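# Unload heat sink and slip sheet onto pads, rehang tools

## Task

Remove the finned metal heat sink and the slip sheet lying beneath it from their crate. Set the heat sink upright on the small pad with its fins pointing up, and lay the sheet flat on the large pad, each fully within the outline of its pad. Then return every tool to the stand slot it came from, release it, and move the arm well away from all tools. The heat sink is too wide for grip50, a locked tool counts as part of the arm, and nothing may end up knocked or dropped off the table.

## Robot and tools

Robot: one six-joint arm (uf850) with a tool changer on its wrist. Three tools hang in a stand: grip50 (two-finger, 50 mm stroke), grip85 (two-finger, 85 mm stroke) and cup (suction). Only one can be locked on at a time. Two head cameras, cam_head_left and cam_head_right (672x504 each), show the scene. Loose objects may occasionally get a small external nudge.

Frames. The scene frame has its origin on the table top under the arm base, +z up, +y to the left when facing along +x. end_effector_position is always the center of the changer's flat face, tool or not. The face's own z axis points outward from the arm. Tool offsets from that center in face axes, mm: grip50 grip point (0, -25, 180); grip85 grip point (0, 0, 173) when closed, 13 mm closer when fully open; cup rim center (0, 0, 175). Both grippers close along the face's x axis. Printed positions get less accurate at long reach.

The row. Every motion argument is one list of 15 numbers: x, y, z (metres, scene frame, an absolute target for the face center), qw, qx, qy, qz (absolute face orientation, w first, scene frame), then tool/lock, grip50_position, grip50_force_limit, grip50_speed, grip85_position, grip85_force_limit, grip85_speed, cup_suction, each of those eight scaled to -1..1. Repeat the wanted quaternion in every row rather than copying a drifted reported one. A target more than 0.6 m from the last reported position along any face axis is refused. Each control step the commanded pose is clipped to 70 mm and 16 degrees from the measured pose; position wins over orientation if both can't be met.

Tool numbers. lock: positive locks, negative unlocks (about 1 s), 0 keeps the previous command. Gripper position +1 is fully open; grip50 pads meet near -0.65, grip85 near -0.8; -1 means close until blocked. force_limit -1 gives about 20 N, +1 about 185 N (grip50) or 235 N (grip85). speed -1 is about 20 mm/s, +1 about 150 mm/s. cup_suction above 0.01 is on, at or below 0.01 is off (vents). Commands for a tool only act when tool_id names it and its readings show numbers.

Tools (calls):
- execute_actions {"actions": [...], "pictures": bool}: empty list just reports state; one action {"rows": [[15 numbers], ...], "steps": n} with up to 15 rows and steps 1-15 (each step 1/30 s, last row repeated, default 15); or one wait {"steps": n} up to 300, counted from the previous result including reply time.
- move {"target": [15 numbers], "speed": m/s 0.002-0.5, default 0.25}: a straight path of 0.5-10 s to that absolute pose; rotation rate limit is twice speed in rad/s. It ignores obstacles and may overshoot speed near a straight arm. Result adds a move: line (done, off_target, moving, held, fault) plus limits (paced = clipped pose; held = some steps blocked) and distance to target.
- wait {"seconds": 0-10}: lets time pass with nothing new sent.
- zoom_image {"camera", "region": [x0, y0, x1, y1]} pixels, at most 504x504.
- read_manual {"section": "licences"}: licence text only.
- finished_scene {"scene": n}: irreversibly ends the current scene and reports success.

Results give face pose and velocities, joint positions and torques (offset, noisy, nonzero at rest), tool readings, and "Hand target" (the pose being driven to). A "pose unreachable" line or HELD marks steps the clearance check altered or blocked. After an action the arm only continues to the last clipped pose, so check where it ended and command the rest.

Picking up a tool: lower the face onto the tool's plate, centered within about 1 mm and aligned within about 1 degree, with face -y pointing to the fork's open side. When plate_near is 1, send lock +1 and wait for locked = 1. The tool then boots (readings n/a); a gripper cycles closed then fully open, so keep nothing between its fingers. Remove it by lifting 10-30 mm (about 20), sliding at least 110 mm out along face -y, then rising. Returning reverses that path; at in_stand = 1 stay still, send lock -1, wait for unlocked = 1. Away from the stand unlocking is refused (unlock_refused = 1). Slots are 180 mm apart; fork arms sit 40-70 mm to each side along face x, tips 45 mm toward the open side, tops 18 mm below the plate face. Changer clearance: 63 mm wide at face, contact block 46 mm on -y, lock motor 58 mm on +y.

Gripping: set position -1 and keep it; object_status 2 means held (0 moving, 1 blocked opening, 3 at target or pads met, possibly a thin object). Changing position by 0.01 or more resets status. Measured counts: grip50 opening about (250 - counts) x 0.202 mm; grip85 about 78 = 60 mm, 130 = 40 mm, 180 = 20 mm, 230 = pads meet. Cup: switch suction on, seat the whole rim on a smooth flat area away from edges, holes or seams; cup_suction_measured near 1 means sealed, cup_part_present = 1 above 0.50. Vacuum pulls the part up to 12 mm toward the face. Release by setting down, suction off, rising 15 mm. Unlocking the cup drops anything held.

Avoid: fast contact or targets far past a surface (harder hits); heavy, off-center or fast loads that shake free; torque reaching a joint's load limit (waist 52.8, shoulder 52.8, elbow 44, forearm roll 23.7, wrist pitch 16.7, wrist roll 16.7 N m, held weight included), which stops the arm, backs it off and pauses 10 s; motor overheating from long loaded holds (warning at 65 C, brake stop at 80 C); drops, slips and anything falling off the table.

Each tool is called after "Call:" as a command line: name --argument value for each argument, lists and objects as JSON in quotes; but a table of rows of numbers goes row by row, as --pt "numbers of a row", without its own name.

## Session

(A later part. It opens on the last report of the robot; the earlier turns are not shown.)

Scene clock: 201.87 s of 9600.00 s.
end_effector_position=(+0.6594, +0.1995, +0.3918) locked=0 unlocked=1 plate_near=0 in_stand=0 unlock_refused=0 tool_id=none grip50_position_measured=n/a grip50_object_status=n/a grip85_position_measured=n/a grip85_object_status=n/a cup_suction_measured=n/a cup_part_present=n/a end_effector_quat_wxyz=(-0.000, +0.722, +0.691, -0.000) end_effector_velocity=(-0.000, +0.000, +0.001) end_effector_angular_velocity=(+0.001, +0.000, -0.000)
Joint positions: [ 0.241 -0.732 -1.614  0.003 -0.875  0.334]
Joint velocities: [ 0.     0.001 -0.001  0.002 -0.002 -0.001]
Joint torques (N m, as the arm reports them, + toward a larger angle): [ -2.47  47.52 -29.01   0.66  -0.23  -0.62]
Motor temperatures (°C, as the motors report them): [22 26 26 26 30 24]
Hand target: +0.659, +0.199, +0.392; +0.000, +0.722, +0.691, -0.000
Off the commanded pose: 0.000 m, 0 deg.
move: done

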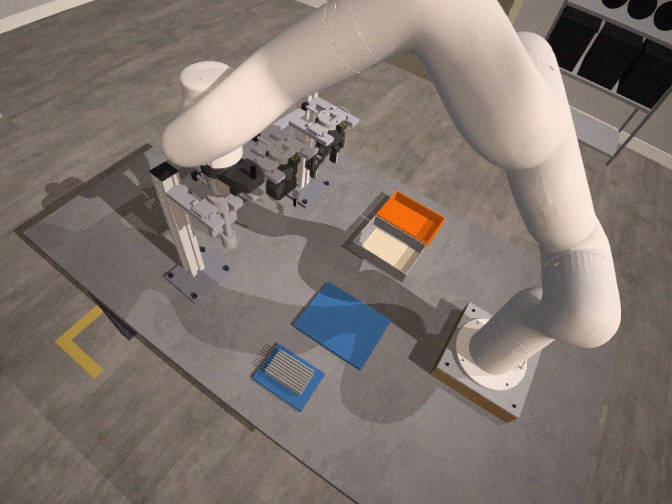

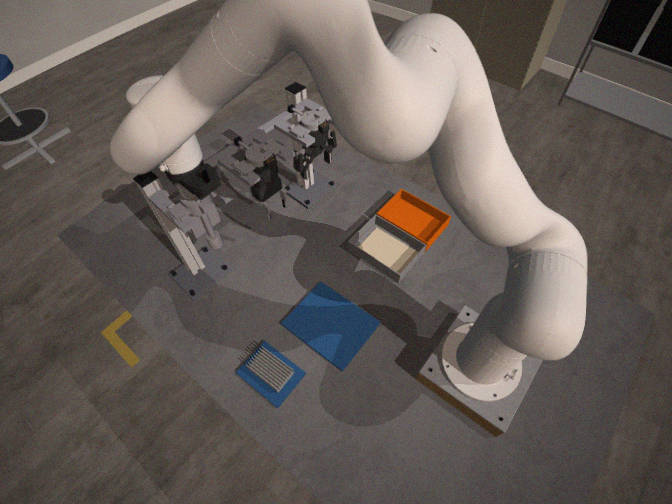

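Call:
move --target '[0.6625,0.1995,0.378,0,0.7224,0.6915,0,0,1,0,0,1,0,0,0]' --speed 0.02

Call:
move --target '[0.6625,0.1995,0.372,0,0.7224,0.6915,0,0,1,0,0,1,0,0,0]' --speed 0.006

Scene clock: 207.13 s of 9600.00 s.
end_effector_position=(+0.6625, +0.1995, +0.3781) locked=0 unlocked=1 plate_near=0 in_stand=0 unlock_refused=0 tool_id=none grip50_position_measured=n/a grip50_object_status=n/a grip85_position_measured=n/a grip85_object_status=n/a cup_suction_measured=n/a cup_part_present=n/a end_effector_quat_wxyz=(-0.000, +0.722, +0.692, +0.000) end_effector_velocity=(+0.000, +0.000, -0.001) end_effector_angular_velocity=(+0.001, -0.001, -0.002)
Joint positions: [ 0.24  -0.753 -1.617  0.003 -0.855  0.332]
Joint velocities: [-0.    -0.002 -0.001  0.001  0.002  0.001]
Joint torques (N m, as the arm reports them, + toward a larger angle): [ -1.88  47.85 -29.17   0.31  -0.27  -0.63]
Motor temperatures (°C, as the motors report them): [22 26 26 26 30 24]
Hand target: +0.663, +0.200, +0.378; -0.000, +0.722, +0.692, +0.000
Off the commanded pose: 0.000 m, 0 deg.
move: done

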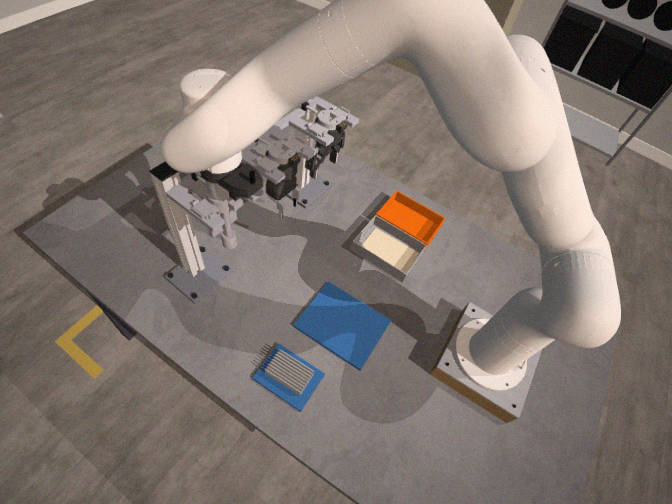

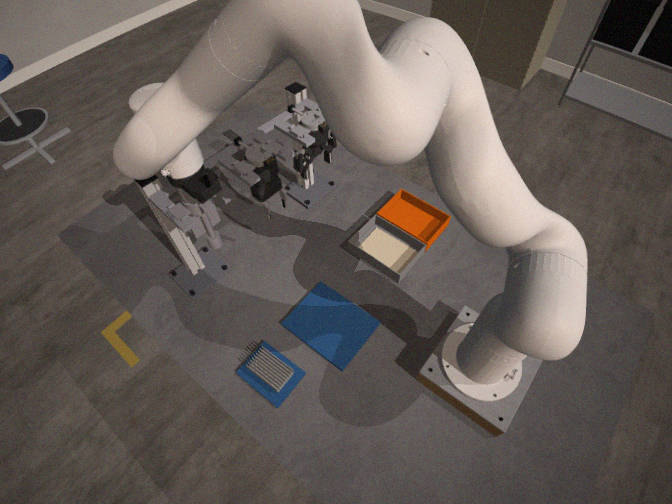

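Scene clock: 208.37 s of 9600.00 s.
end_effector_position=(+0.6632, +0.1997, +0.3749) locked=0 unlocked=1 plate_near=0 in_stand=0 unlock_refused=0 tool_id=none grip50_position_measured=n/a grip50_object_status=n/a grip85_position_measured=n/a grip85_object_status=n/a cup_suction_measured=n/a cup_part_present=n/a end_effector_quat_wxyz=(+0.001, +0.722, +0.692, +0.002) end_effector_velocity=(-0.000, +0.000, -0.000) end_effector_angular_velocity=(+0.001, -0.003, +0.001)
Joint positions: [ 0.24  -0.756 -1.614  0.003 -0.846  0.332]
Joint velocities: [ 0.     0.001  0.003 -0.     0.004 -0.   ]
Joint torques (N m, as the arm reports them, + toward a larger angle): [ -1.94  18.98 -10.11   0.32   1.34  -0.71]
Motor temperatures (°C, as the motors report them): [22 26 26 26 30 24]
Hand target: +0.663, +0.200, +0.372; -0.000, +0.722, +0.691, +0.000
Off the commanded pose: 0.003 m, 0 deg.
move: done

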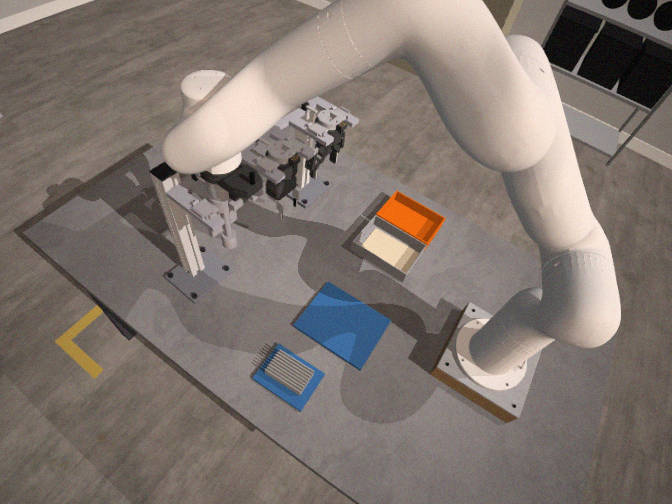

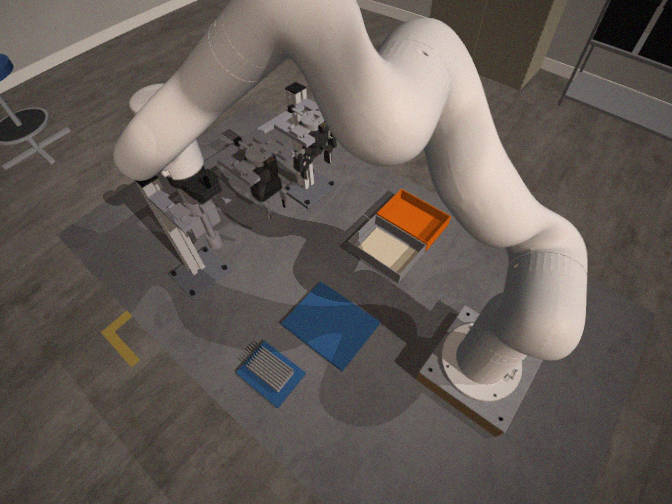

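Call:
zoom_image --camera "cam_head_left" --region '[185, 165, 265, 225]'

Call:
zoom_image --camera "cam_head_right" --region '[160, 165, 240, 225]'

Region (185, 165, 265, 225) of cam_head_left's 672x504 image, scaled by 6.300, with more detail than that image has; it fills the top 378 rows of this view, and the rest is white.

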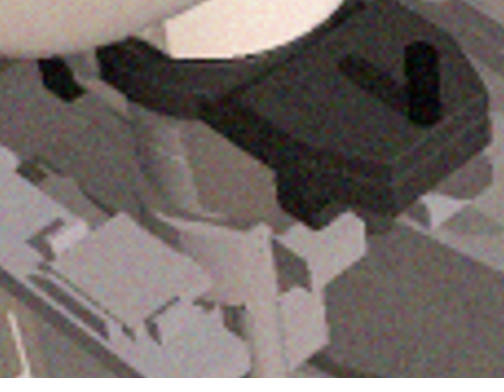

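Region (160, 165, 240, 225) of cam_head_right's 672x504 image, scaled by 6.300, with more detail than that image has; it fills the top 378 rows of this view, and the rest is white.

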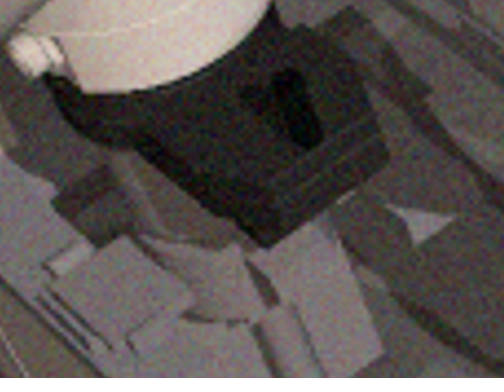

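Call:
move --target '[0.6612,0.2025,0.377,0,0.7224,0.6915,0,0,1,0,0,1,0,0,0]' --speed 0.01

Call:
move --target '[0.6612,0.2025,0.373,0,0.7224,0.6915,0,0,1,0,0,1,0,0,0]' --speed 0.006

Call:
zoom_image --camera "cam_head_left" --region '[185, 165, 265, 225]'

Scene clock: 217.37 s of 9600.00 s.
end_effector_position=(+0.6607, +0.2024, +0.3757) locked=0 unlocked=1 plate_near=0 in_stand=0 unlock_refused=0 tool_id=none grip50_position_measured=n/a grip50_object_status=n/a grip85_position_measured=n/a grip85_object_status=n/a cup_suction_measured=n/a cup_part_present=n/a end_effector_quat_wxyz=(-0.001, +0.722, +0.692, -0.001) end_effector_velocity=(-0.001, +0.001, +0.001) end_effector_angular_velocity=(-0.001, +0.002, -0.000)
Joint positions: [ 0.245 -0.754 -1.613  0.003 -0.853  0.337]
Joint velocities: [ 0.001  0.001 -0.001 -0.001 -0.004  0.002]
Joint torques (N m, as the arm reports them, + toward a larger angle): [ -1.14  42.27 -24.67   0.84  -0.36  -0.63]
Motor temperatures (°C, as the motors report them): [22 26 26 26 30 24]
Hand target: +0.661, +0.203, +0.377; -0.000, +0.722, +0.691, +0.000
Off the commanded pose: 0.001 m, 0 deg.
move: done

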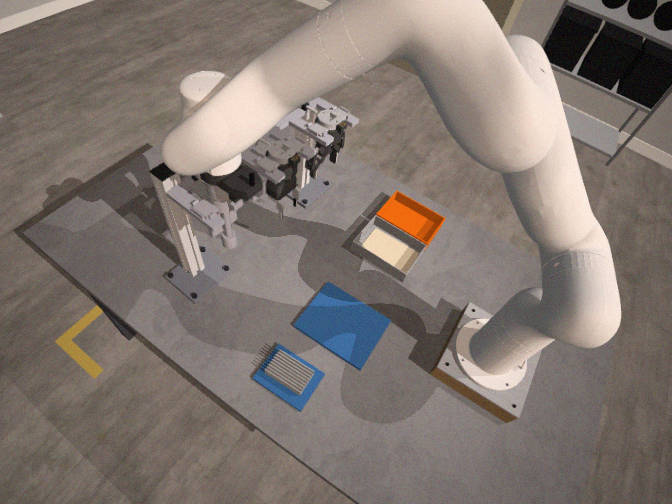

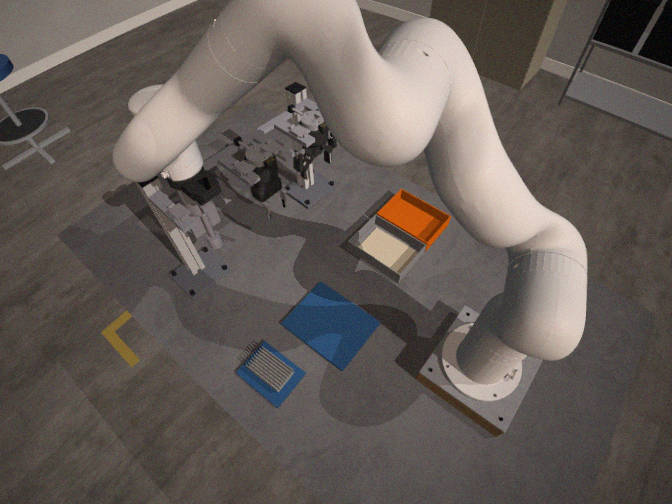

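Scene clock: 218.07 s of 9600.00 s.
end_effector_position=(+0.6616, +0.2027, +0.3750) locked=0 unlocked=1 plate_near=0 in_stand=0 unlock_refused=0 tool_id=none grip50_position_measured=n/a grip50_object_status=n/a grip85_position_measured=n/a grip85_object_status=n/a cup_suction_measured=n/a cup_part_present=n/a end_effector_quat_wxyz=(+0.001, +0.722, +0.692, +0.001) end_effector_velocity=(-0.000, +0.000, +0.000) end_effector_angular_velocity=(+0.003, -0.005, -0.001)
Joint positions: [ 0.245 -0.755 -1.613  0.003 -0.847  0.337]
Joint velocities: [ 0.     0.002  0.003  0.003  0.007 -0.001]
Joint torques (N m, as the arm reports them, + toward a larger angle): [ -2.15  19.96 -11.24   0.47   1.09  -0.63]
Motor temperatures (°C, as the motors report them): [22 26 26 26 30 24]
Hand target: +0.661, +0.203, +0.373; -0.000, +0.722, +0.691, -0.000
Off the commanded pose: 0.002 m, 0 deg.
move: done

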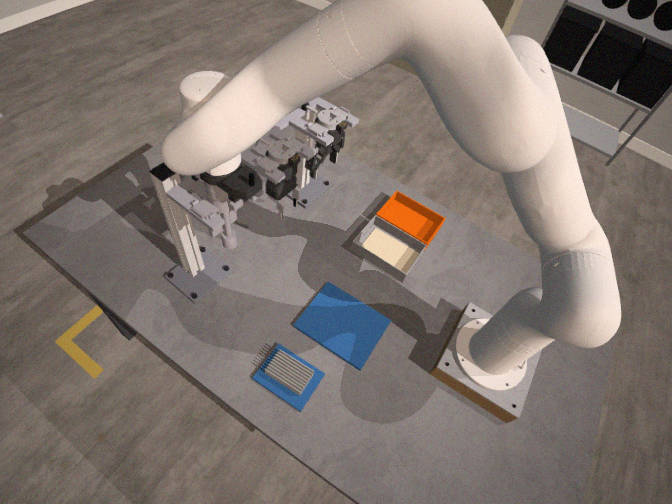

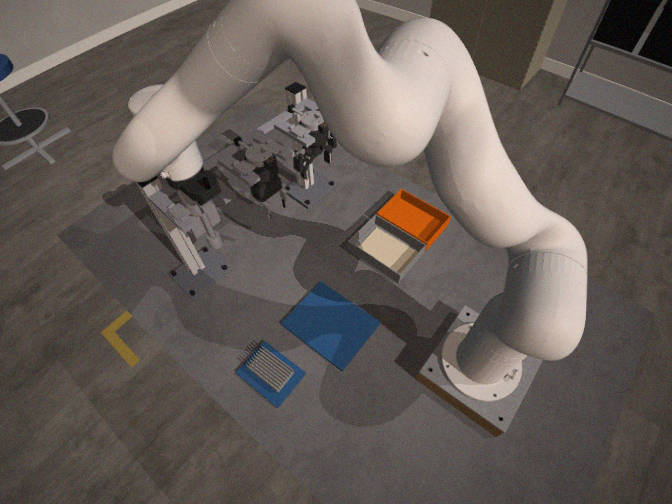

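Region (185, 165, 265, 225) of cam_head_left's 672x504 image, scaled by 6.300, with more detail than that image has; it fills the top 378 rows of this view, and the rest is white.

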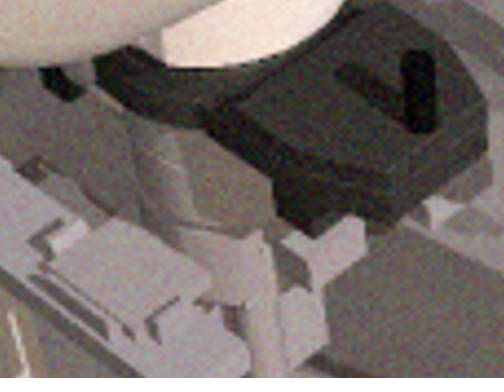

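Call:
move --target '[0.6595,0.1995,0.45,0,0.7224,0.6915,0,0,1,0,0,1,0,0,0]' --speed 0.1

Call:
zoom_image --camera "cam_head_left" --region '[175, 135, 275, 225]'

Call:
zoom_image --camera "cam_head_right" --region '[140, 135, 240, 225]'

Scene clock: 230.57 s of 9600.00 s.
end_effector_position=(+0.6591, +0.1993, +0.4496) locked=0 unlocked=1 plate_near=0 in_stand=0 unlock_refused=0 tool_id=none grip50_position_measured=n/a grip50_object_status=n/a grip85_position_measured=n/a grip85_object_status=n/a cup_suction_measured=n/a cup_part_present=n/a end_effector_quat_wxyz=(+0.000, +0.722, +0.691, -0.000) end_effector_velocity=(-0.000, +0.000, +0.002) end_effector_angular_velocity=(+0.001, +0.001, -0.002)
Joint positions: [ 0.241 -0.682 -1.67   0.003 -0.98   0.334]
Joint velocities: [-0.     0.002 -0.003  0.001 -0.004  0.001]
Joint torques (N m, as the arm reports them, + toward a larger angle): [ -2.16  45.18 -29.76   0.87  -0.23  -0.63]
Motor temperatures (°C, as the motors report them): [22 26 26 26 30 24]
Hand target: +0.659, +0.199, +0.450; +0.000, +0.722, +0.691, -0.000
Off the commanded pose: 0.001 m, 0 deg.
move: done

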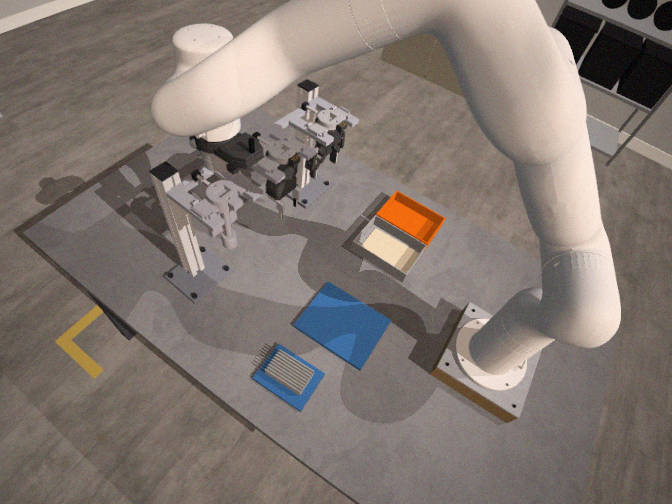

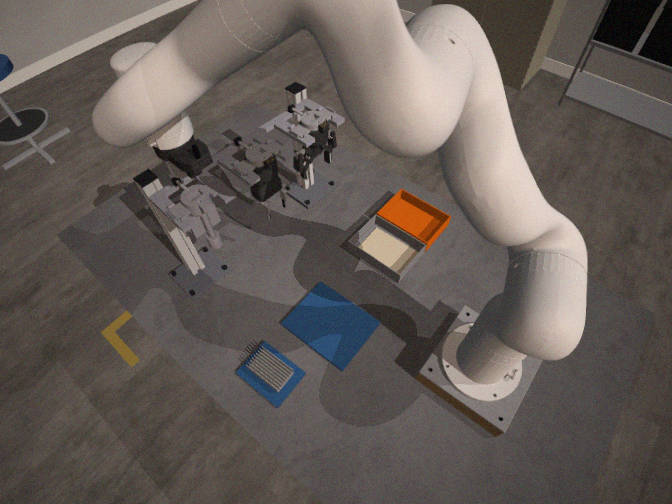

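Region (175, 135, 275, 225) of cam_head_left's 672x504 image, scaled by 5.040, with more detail than that image has; it fills the top 454 rows of this view, and the rest is white.

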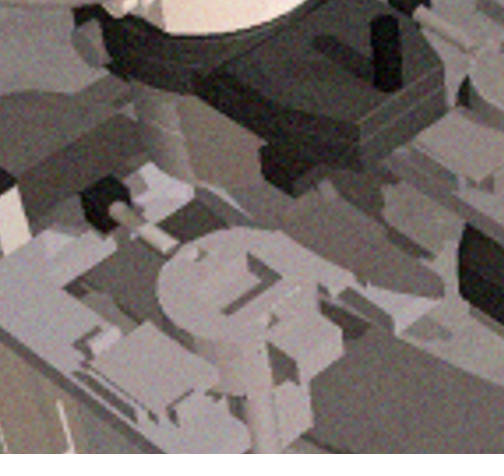

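Region (140, 135, 240, 225) of cam_head_right's 672x504 image, scaled by 5.040, with more detail than that image has; it fills the top 454 rows of this view, and the rest is white.

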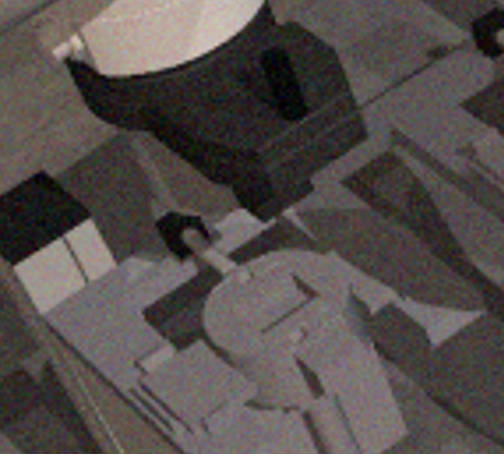

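Call:
move --target '[0.6672,0.199,0.379,0,0.7224,0.6915,0,0,1,0,0,1,0,0,0]' --speed 0.06

Call:
move --target '[0.6672,0.199,0.373,0,0.7224,0.6915,0,0,1,0,0,1,0,0,0]' --speed 0.006

Call:
zoom_image --camera "cam_head_left" --region '[185, 165, 265, 225]'

Scene clock: 239.43 s of 9600.00 s.
end_effector_position=(+0.6676, +0.1991, +0.3792) locked=0 unlocked=1 plate_near=0 in_stand=0 unlock_refused=0 tool_id=none grip50_position_measured=n/a grip50_object_status=n/a grip85_position_measured=n/a grip85_object_status=n/a cup_suction_measured=n/a cup_part_present=n/a end_effector_quat_wxyz=(-0.000, +0.722, +0.692, +0.000) end_effector_velocity=(+0.000, -0.000, -0.001) end_effector_angular_velocity=(-0.002, -0.002, +0.002)
Joint positions: [ 0.238 -0.764 -1.637  0.003 -0.865  0.329]
Joint velocities: [-0.    -0.002 -0.    -0.003  0.002 -0.001]
Joint torques (N m, as the arm reports them, + toward a larger angle): [ -2.01  48.3  -29.09   0.5   -0.26  -0.68]
Motor temperatures (°C, as the motors report them): [22 26 26 26 30 24]
Hand target: +0.668, +0.199, +0.379; -0.000, +0.722, +0.692, +0.000
Off the commanded pose: 0.000 m, 0 deg.
move: done

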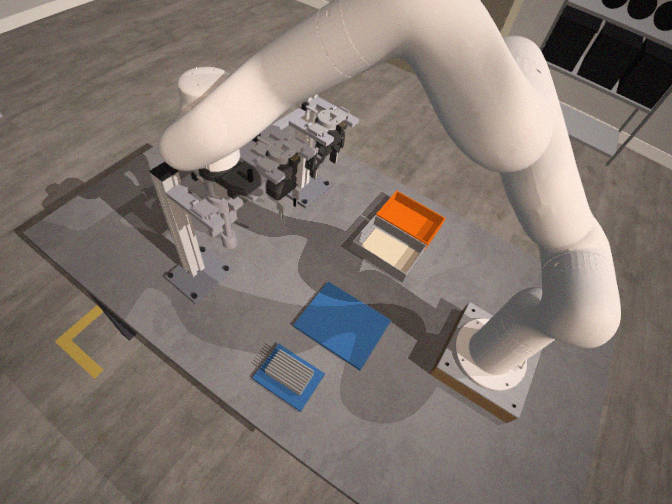

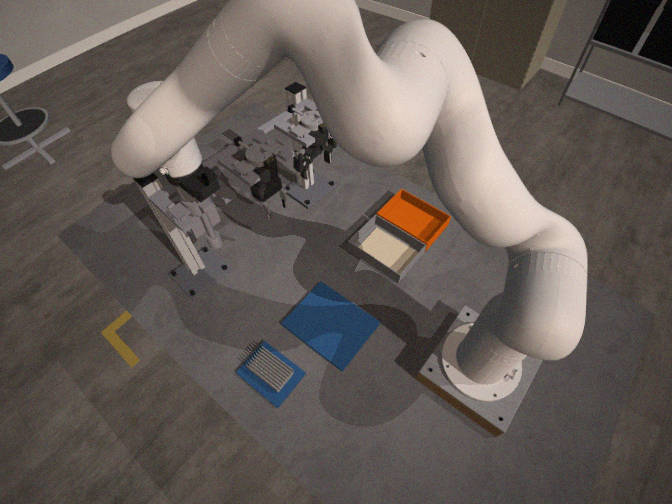

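Scene clock: 240.70 s of 9600.00 s.
end_effector_position=(+0.6672, +0.1990, +0.3731) locked=0 unlocked=1 plate_near=0 in_stand=0 unlock_refused=0 tool_id=none grip50_position_measured=n/a grip50_object_status=n/a grip85_position_measured=n/a grip85_object_status=n/a cup_suction_measured=n/a cup_part_present=n/a end_effector_quat_wxyz=(-0.000, +0.722, +0.691, -0.000) end_effector_velocity=(+0.000, +0.000, +0.000) end_effector_angular_velocity=(+0.001, -0.002, -0.002)
Joint positions: [ 0.238 -0.769 -1.631  0.003 -0.854  0.33 ]
Joint velocities: [ 0.     0.    -0.     0.     0.002  0.002]
Joint torques (N m, as the arm reports them, + toward a larger angle): [ -2.07  47.75 -28.86   0.67  -0.26  -0.6 ]
Motor temperatures (°C, as the motors report them): [22 26 26 26 30 24]
Hand target: +0.667, +0.199, +0.373; -0.000, +0.722, +0.691, +0.000
Off the commanded pose: 0.000 m, 0 deg.
move: done

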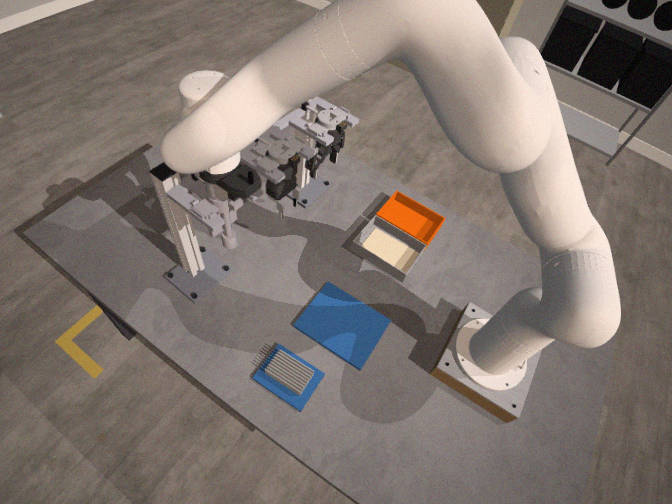

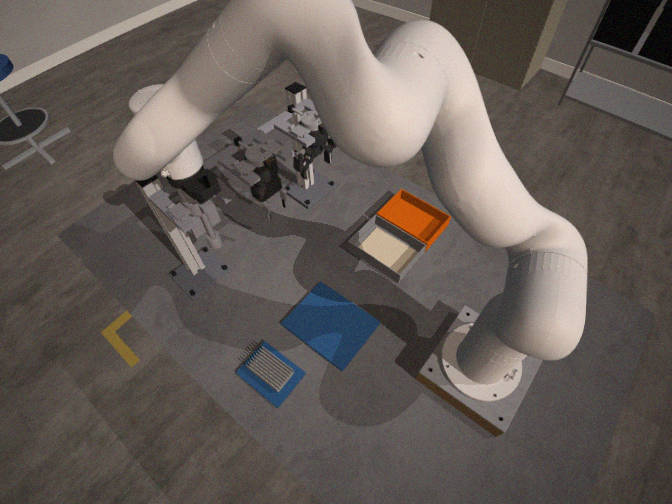

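Region (185, 165, 265, 225) of cam_head_left's 672x504 image, scaled by 6.300, with more detail than that image has; it fills the top 378 rows of this view, and the rest is white.

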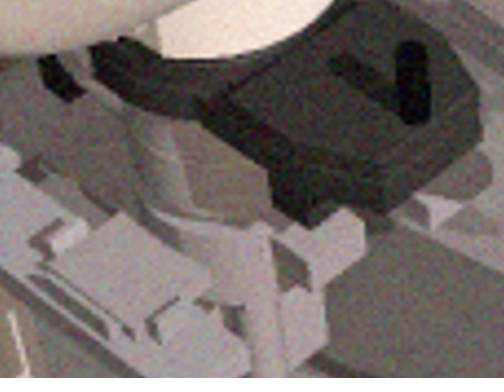

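Entered.

Call:
move --target '[0.6672,0.199,0.3695,0,0.7224,0.6915,0,0,1,0,0,1,0,0,0]' --speed 0.005

Scene clock: 243.20 s of 9600.00 s.
end_effector_position=(+0.6672, +0.1990, +0.3695) locked=0 unlocked=1 plate_near=0 in_stand=0 unlock_refused=0 tool_id=none grip50_position_measured=n/a grip50_object_status=n/a grip85_position_measured=n/a grip85_object_status=n/a cup_suction_measured=n/a cup_part_present=n/a end_effector_quat_wxyz=(-0.000, +0.722, +0.691, -0.000) end_effector_velocity=(-0.000, +0.001, -0.000) end_effector_angular_velocity=(+0.000, -0.001, +0.003)
Joint positions: [ 0.238 -0.773 -1.629  0.003 -0.848  0.33 ]
Joint velocities: [ 0.001 -0.     0.     0.     0.001 -0.002]
Joint torques (N m, as the arm reports them, + toward a larger angle): [ -2.06  48.02 -29.07   0.77  -0.28  -0.67]
Motor temperatures (°C, as the motors report them): [22 26 26 26 30 24]
Hand target: +0.667, +0.199, +0.369; -0.000, +0.722, +0.691, +0.000
Off the commanded pose: 0.000 m, 0 deg.
move: done

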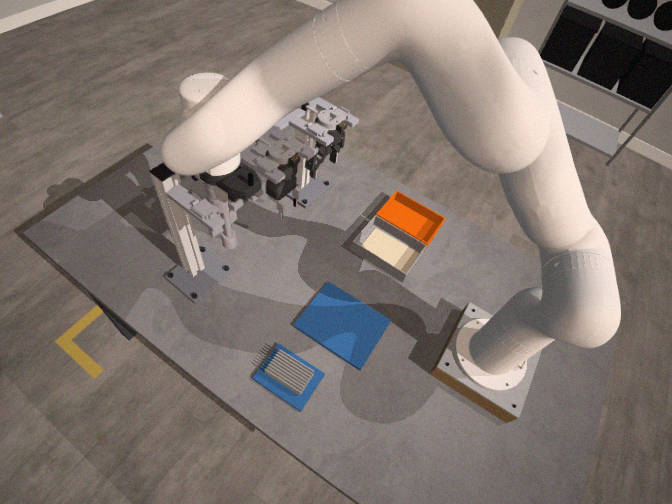

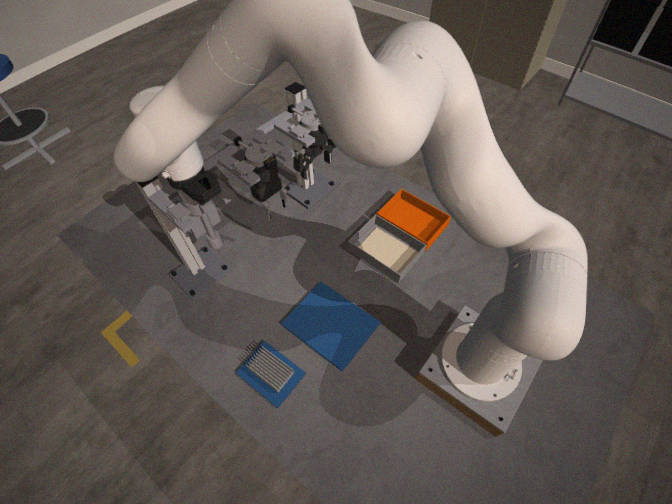

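Call:
move --target '[0.6672,0.199,0.3655,0,0.7224,0.6915,0,0,1,0,0,1,0,0,0]' --speed 0.005

Scene clock: 245.77 s of 9600.00 s.
end_effector_position=(+0.6673, +0.1990, +0.3656) locked=0 unlocked=1 plate_near=1 in_stand=1 unlock_refused=0 tool_id=none grip50_position_measured=n/a grip50_object_status=n/a grip85_position_measured=n/a grip85_object_status=n/a cup_suction_measured=n/a cup_part_present=n/a end_effector_quat_wxyz=(+0.000, +0.722, +0.691, +0.000) end_effector_velocity=(+0.000, +0.000, +0.000) end_effector_angular_velocity=(-0.000, -0.002, +0.002)
Joint positions: [ 0.238 -0.777 -1.627  0.003 -0.841  0.33 ]
Joint velocities: [ 0.001  0.     0.    -0.001  0.002 -0.001]
Joint torques (N m, as the arm reports them, + toward a larger angle): [ -1.77  46.97 -27.57   0.6   -0.55  -0.7 ]
Motor temperatures (°C, as the motors report them): [22 26 26 26 30 24]
Hand target: +0.667, +0.199, +0.365; -0.000, +0.722, +0.691, +0.000
Off the commanded pose: 0.000 m, 0 deg.
move: done

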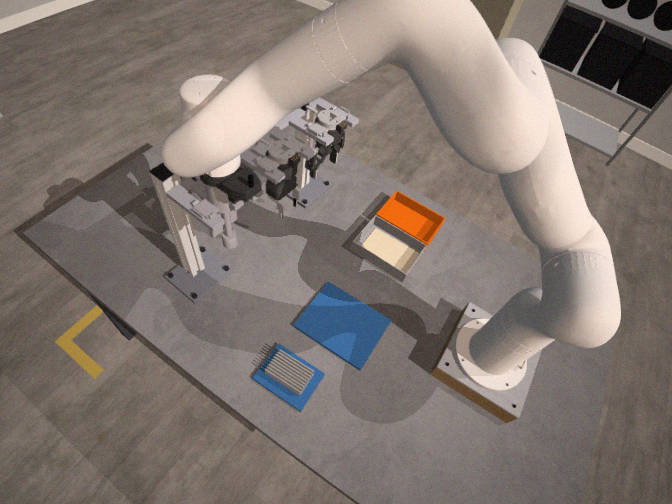

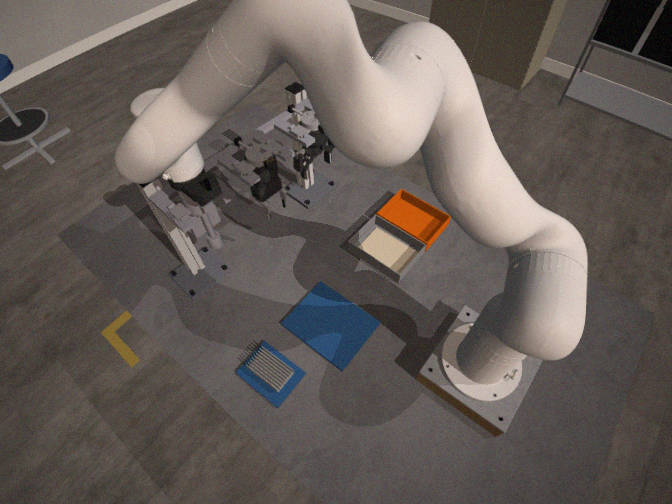

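Call:
execute_actions --actions '[{"rows":[[0.6672,0.199,0.365,0,0.7224,0.6915,0,1,1,0,0,1,0,0,0]],"steps":15}]' --pictures false

Call:
execute_actions --actions '[{"steps":25}]' --pictures false

Scene clock: 249.07 s of 9600.00 s.
end_effector_position=(+0.6673, +0.1990, +0.3652) locked=0 unlocked=0 plate_near=1 in_stand=1 unlock_refused=0 tool_id=none grip50_position_measured=n/a grip50_object_status=n/a grip85_position_measured=n/a grip85_object_status=n/a cup_suction_measured=n/a cup_part_present=n/a end_effector_quat_wxyz=(+0.000, +0.722, +0.691, +0.000) end_effector_velocity=(+0.000, -0.001, -0.000) end_effector_angular_velocity=(-0.002, -0.001, +0.001)
Joint positions: [ 0.238 -0.777 -1.626  0.003 -0.84   0.33 ]
Joint velocities: [-0.001 -0.     0.    -0.002  0.001 -0.   ]
Joint torques (N m, as the arm reports them, + toward a larger angle): [ -2.53  46.1  -26.87   0.49  -0.44  -0.75]
Motor temperatures (°C, as the motors report them): [22 26 26 26 30 24]
Hand target: +0.667, +0.199, +0.365; -0.000, +0.722, +0.691, +0.000
Off the commanded pose: 0.000 m, 0 deg.
Steps of this call (steps 1 to 84: nothing new was sent; steps 85 to 99: all 15 steps of this action). Readings (end_effector_position | what the end effector reports):
85: (+0.6672, +0.1990, +0.3655) | locked=0 unlocked=0 plate_near=1 in_stand=1 unlock_refused=0 tool_id=none grip50_position_measured=n/a grip50_object_status=n/a grip85_position_measured=n/a grip85_object_status=n/a cup_suction_measured=n/a cup_part_present=n/a
86: (+0.6672, +0.1990, +0.3654) | locked=0 unlocked=0 plate_near=1 in_stand=1 unlock_refused=0 tool_id=none grip50_position_measured=n/a grip50_object_status=n/a grip85_position_measured=n/a grip85_object_status=n/a cup_suction_measured=n/a cup_part_present=n/a
88: (+0.6672, +0.1990, +0.3653) | locked=0 unlocked=0 plate_near=1 in_stand=1 unlock_refused=0 tool_id=none grip50_position_measured=n/a grip50_object_status=n/a grip85_position_measured=n/a grip85_object_status=n/a cup_suction_measured=n/a cup_part_present=n/a
92: (+0.6673, +0.1990, +0.3652) | locked=0 unlocked=0 plate_near=1 in_stand=1 unlock_refused=0 tool_id=none grip50_position_measured=n/a grip50_object_status=n/a grip85_position_measured=n/a grip85_object_status=n/a cup_suction_measured=n/a cup_part_present=n/a
99: the state above

Scene clock: 249.90 s of 9600.00 s.
end_effector_position=(+0.6674, +0.1990, +0.3651) locked=1 unlocked=0 plate_near=1 in_stand=1 unlock_refused=0 tool_id=cup grip50_position_measured=n/a grip50_object_status=n/a grip85_position_measured=n/a grip85_object_status=n/a cup_suction_measured=n/a cup_part_present=n/a end_effector_quat_wxyz=(+0.000, +0.723, +0.691, +0.000) end_effector_velocity=(-0.000, +0.000, +0.000) end_effector_angular_velocity=(+0.000, +0.000, -0.000)
Joint positions: [ 0.237 -0.778 -1.626  0.003 -0.84   0.33 ]
Joint velocities: [ 0.001  0.     0.     0.    -0.     0.001]
Joint torques (N m, as the arm reports them, + toward a larger angle): [  0.82  51.99 -27.6    0.49  -2.79  -1.29]
Motor temperatures (°C, as the motors report them): [22 26 26 26 30 24]
Hand target: +0.667, +0.199, +0.365; -0.000, +0.722, +0.691, +0.000
Off the commanded pose: 0.000 m, 0 deg.
Steps of this call (steps 1 to 25: nothing new was sent). Readings (end_effector_position | what the end effector reports):
1: (+0.6673, +0.1990, +0.3652) | locked=0 unlocked=0 plate_near=1 in_stand=1 unlock_refused=0 tool_id=none grip50_position_measured=n/a grip50_object_status=n/a grip85_position_measured=n/a grip85_object_status=n/a cup_suction_measured=n/a cup_part_present=n/a
2: (+0.6673, +0.1990, +0.3651) | locked=0 unlocked=0 plate_near=1 in_stand=1 unlock_refused=0 tool_id=none grip50_position_measured=n/a grip50_object_status=n/a grip85_position_measured=n/a grip85_object_status=n/a cup_suction_measured=n/a cup_part_present=n/a
4: (+0.6673, +0.1990, +0.3650) | locked=0 unlocked=0 plate_near=1 in_stand=1 unlock_refused=0 tool_id=none grip50_position_measured=n/a grip50_object_status=n/a grip85_position_measured=n/a grip85_object_status=n/a cup_suction_measured=n/a cup_part_present=n/a
8: (+0.6675, +0.1989, +0.3650) | locked=0 unlocked=0 plate_near=1 in_stand=1 unlock_refused=0 tool_id=none grip50_position_measured=n/a grip50_object_status=n/a grip85_position_measured=n/a grip85_object_status=n/a cup_suction_measured=n/a cup_part_present=n/a
25: the state above

Call:
move --target '[0.6678,0.1988,0.385,0,0.7224,0.6915,0,0,1,0,0,1,0,0,0]' --speed 0.04

Call:
move --target '[0.535,0.2065,0.385,0,0.7224,0.6915,0,0,1,0,0,1,0,0,0]' --speed 0.1

Call:
move --target '[0.375,-0.151,0.25,0,0.7071,0.7071,0,0,1,0,0,1,0,0,0]' --speed 0.3

Call:
move --target '[0.375,-0.151,0.195,0,0.7071,0.7071,0,0,1,0,0,1,0,0,0]' --speed 0.06

Call:
zoom_image --camera "cam_head_left" --region '[340, 190, 440, 285]'

Call:
zoom_image --camera "cam_head_right" --region '[340, 190, 440, 285]'

Scene clock: 256.83 s of 9600.00 s.
end_effector_position=(+0.6676, +0.1988, +0.3848) locked=1 unlocked=0 plate_near=1 in_stand=0 unlock_refused=0 tool_id=cup grip50_position_measured=n/a grip50_object_status=n/a grip85_position_measured=n/a grip85_object_status=n/a cup_suction_measured=0.00 cup_part_present=0 end_effector_quat_wxyz=(-0.000, +0.722, +0.692, -0.000) end_effector_velocity=(+0.001, -0.000, +0.002) end_effector_angular_velocity=(+0.002, -0.002, -0.002)
Joint positions: [ 0.237 -0.758 -1.641  0.003 -0.875  0.329]
Joint velocities: [-0.001  0.001 -0.002  0.001 -0.001  0.   ]
Joint torques (N m, as the arm reports them, + toward a larger angle): [ -1.93  52.13 -32.79   0.63  -0.22  -0.66]
Motor temperatures (°C, as the motors report them): [22 26 26 26 30 24]
Hand target: +0.668, +0.199, +0.385; +0.000, +0.722, +0.691, -0.000
Off the commanded pose: 0.000 m, 0 deg.
move: done

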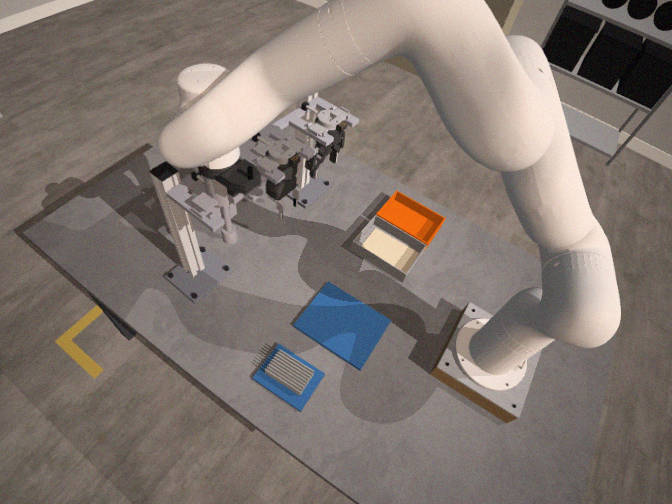

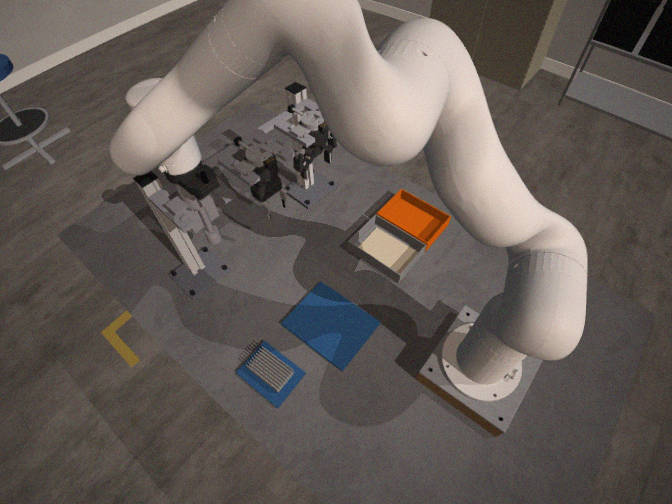

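Scene clock: 258.60 s of 9600.00 s.
end_effector_position=(+0.5354, +0.2068, +0.3845) locked=1 unlocked=0 plate_near=1 in_stand=0 unlock_refused=0 tool_id=cup grip50_position_measured=n/a grip50_object_status=n/a grip85_position_measured=n/a grip85_object_status=n/a cup_suction_measured=0.00 cup_part_present=0 end_effector_quat_wxyz=(-0.000, +0.722, +0.692, +0.000) end_effector_velocity=(-0.002, -0.000, +0.000) end_effector_angular_velocity=(+0.000, -0.001, +0.001)
Joint positions: [ 0.316 -0.468 -1.189  0.004 -0.713  0.407]
Joint velocities: [ 0.001  0.004  0.005 -0.     0.002 -0.   ]
Joint torques (N m, as the arm reports them, + toward a larger angle): [ -1.86  41.95 -31.57   0.65  -0.22  -0.66]
Motor temperatures (°C, as the motors report them): [22 26 26 26 30 24]
Hand target: +0.535, +0.207, +0.385; -0.000, +0.722, +0.692, +0.000
Off the commanded pose: 0.001 m, 0 deg.
move: done

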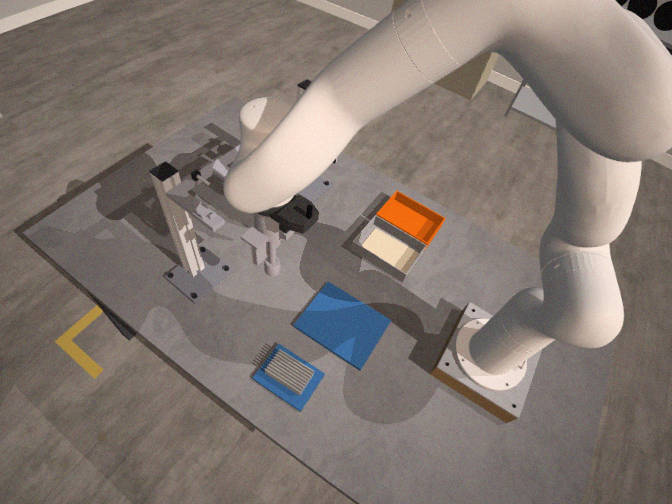

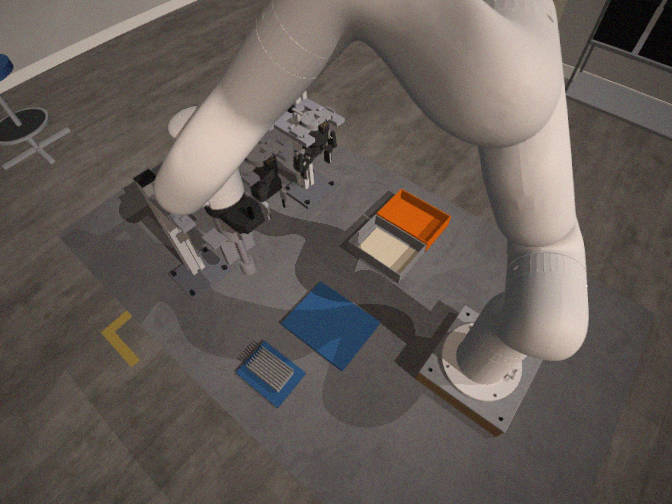

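Scene clock: 260.60 s of 9600.00 s.
end_effector_position=(+0.3753, -0.1515, +0.2492) locked=1 unlocked=0 plate_near=1 in_stand=0 unlock_refused=0 tool_id=cup grip50_position_measured=n/a grip50_object_status=n/a grip85_position_measured=n/a grip85_object_status=n/a cup_suction_measured=0.00 cup_part_present=0 end_effector_quat_wxyz=(+0.001, +0.707, +0.707, -0.002) end_effector_velocity=(-0.001, -0.001, -0.001) end_effector_angular_velocity=(+0.007, -0.001, +0.001)
Joint positions: [-0.439 -0.386 -0.65   0.011 -0.259 -0.4  ]
Joint velocities: [-0.007 -0.003 -0.001  0.027  0.    -0.034]
Joint torques (N m, as the arm reports them, + toward a larger angle): [ -1.25  30.89 -21.65   0.21  -0.24  -0.64]
Motor temperatures (°C, as the motors report them): [22 26 26 26 30 24]
Hand target: +0.375, -0.152, +0.249; +0.001, +0.707, +0.707, -0.002
Off the commanded pose: 0.001 m, 0 deg.
move: done

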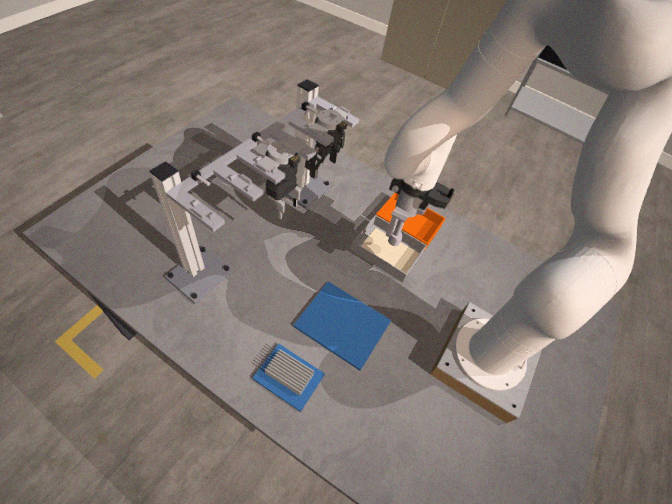

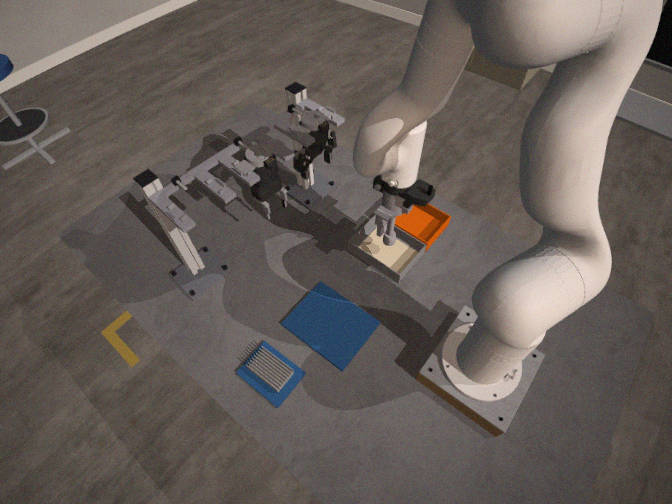

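Scene clock: 261.87 s of 9600.00 s.
end_effector_position=(+0.3753, -0.1511, +0.1951) locked=1 unlocked=0 plate_near=1 in_stand=0 unlock_refused=0 tool_id=cup grip50_position_measured=n/a grip50_object_status=n/a grip85_position_measured=n/a grip85_object_status=n/a cup_suction_measured=0.00 cup_part_present=0 end_effector_quat_wxyz=(+0.000, +0.707, +0.707, +0.000) end_effector_velocity=(+0.000, -0.000, -0.001) end_effector_angular_velocity=(+0.001, -0.001, -0.002)
Joint positions: [-0.439 -0.528 -0.665  0.055 -0.131 -0.442]
Joint velocities: [-0.001 -0.004 -0.001  0.014  0.003 -0.014]
Joint torques (N m, as the arm reports them, + toward a larger angle): [ -0.76  33.83 -18.59  -0.04  -0.27  -0.62]
Motor temperatures (°C, as the motors report them): [22 26 26 26 30 24]
Hand target: +0.375, -0.151, +0.195; -0.000, +0.707, +0.707, +0.000
Off the commanded pose: 0.000 m, 0 deg.
move: done

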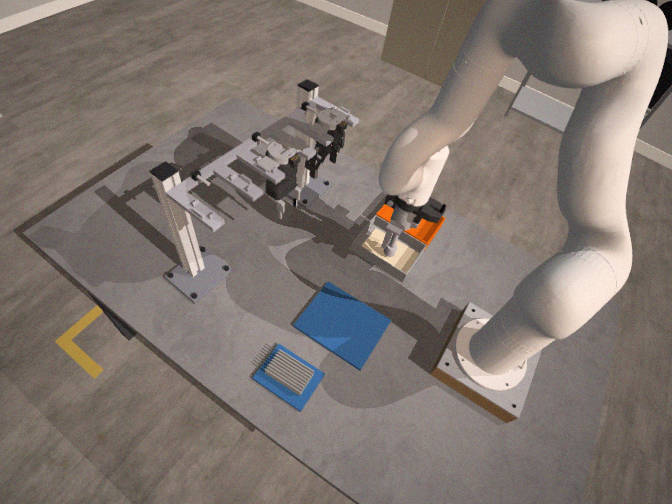

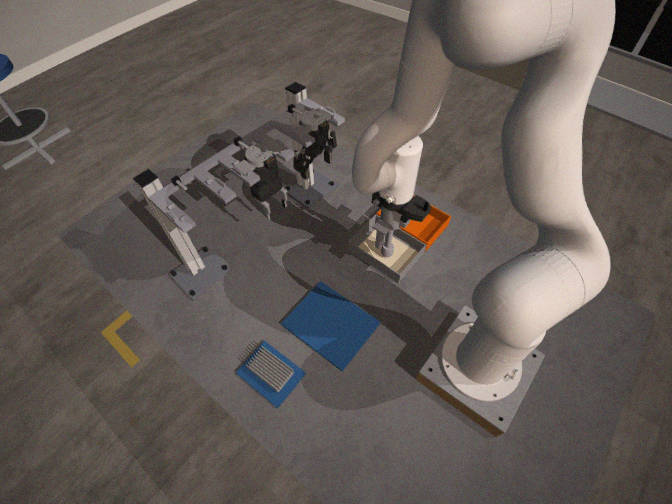

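Region (340, 190, 440, 285) of cam_head_left's 672x504 image, scaled by 5.040, with more detail than that image has; it fills the top 479 rows of this view, and the rest is white.

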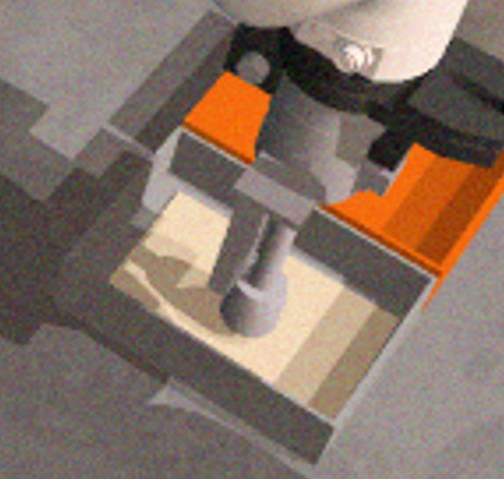

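Region (340, 190, 440, 285) of cam_head_right's 672x504 image, scaled by 5.040, with more detail than that image has; it fills the top 479 rows of this view, and the rest is white.

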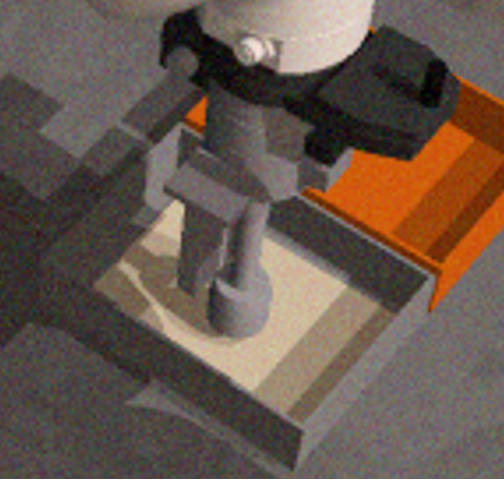

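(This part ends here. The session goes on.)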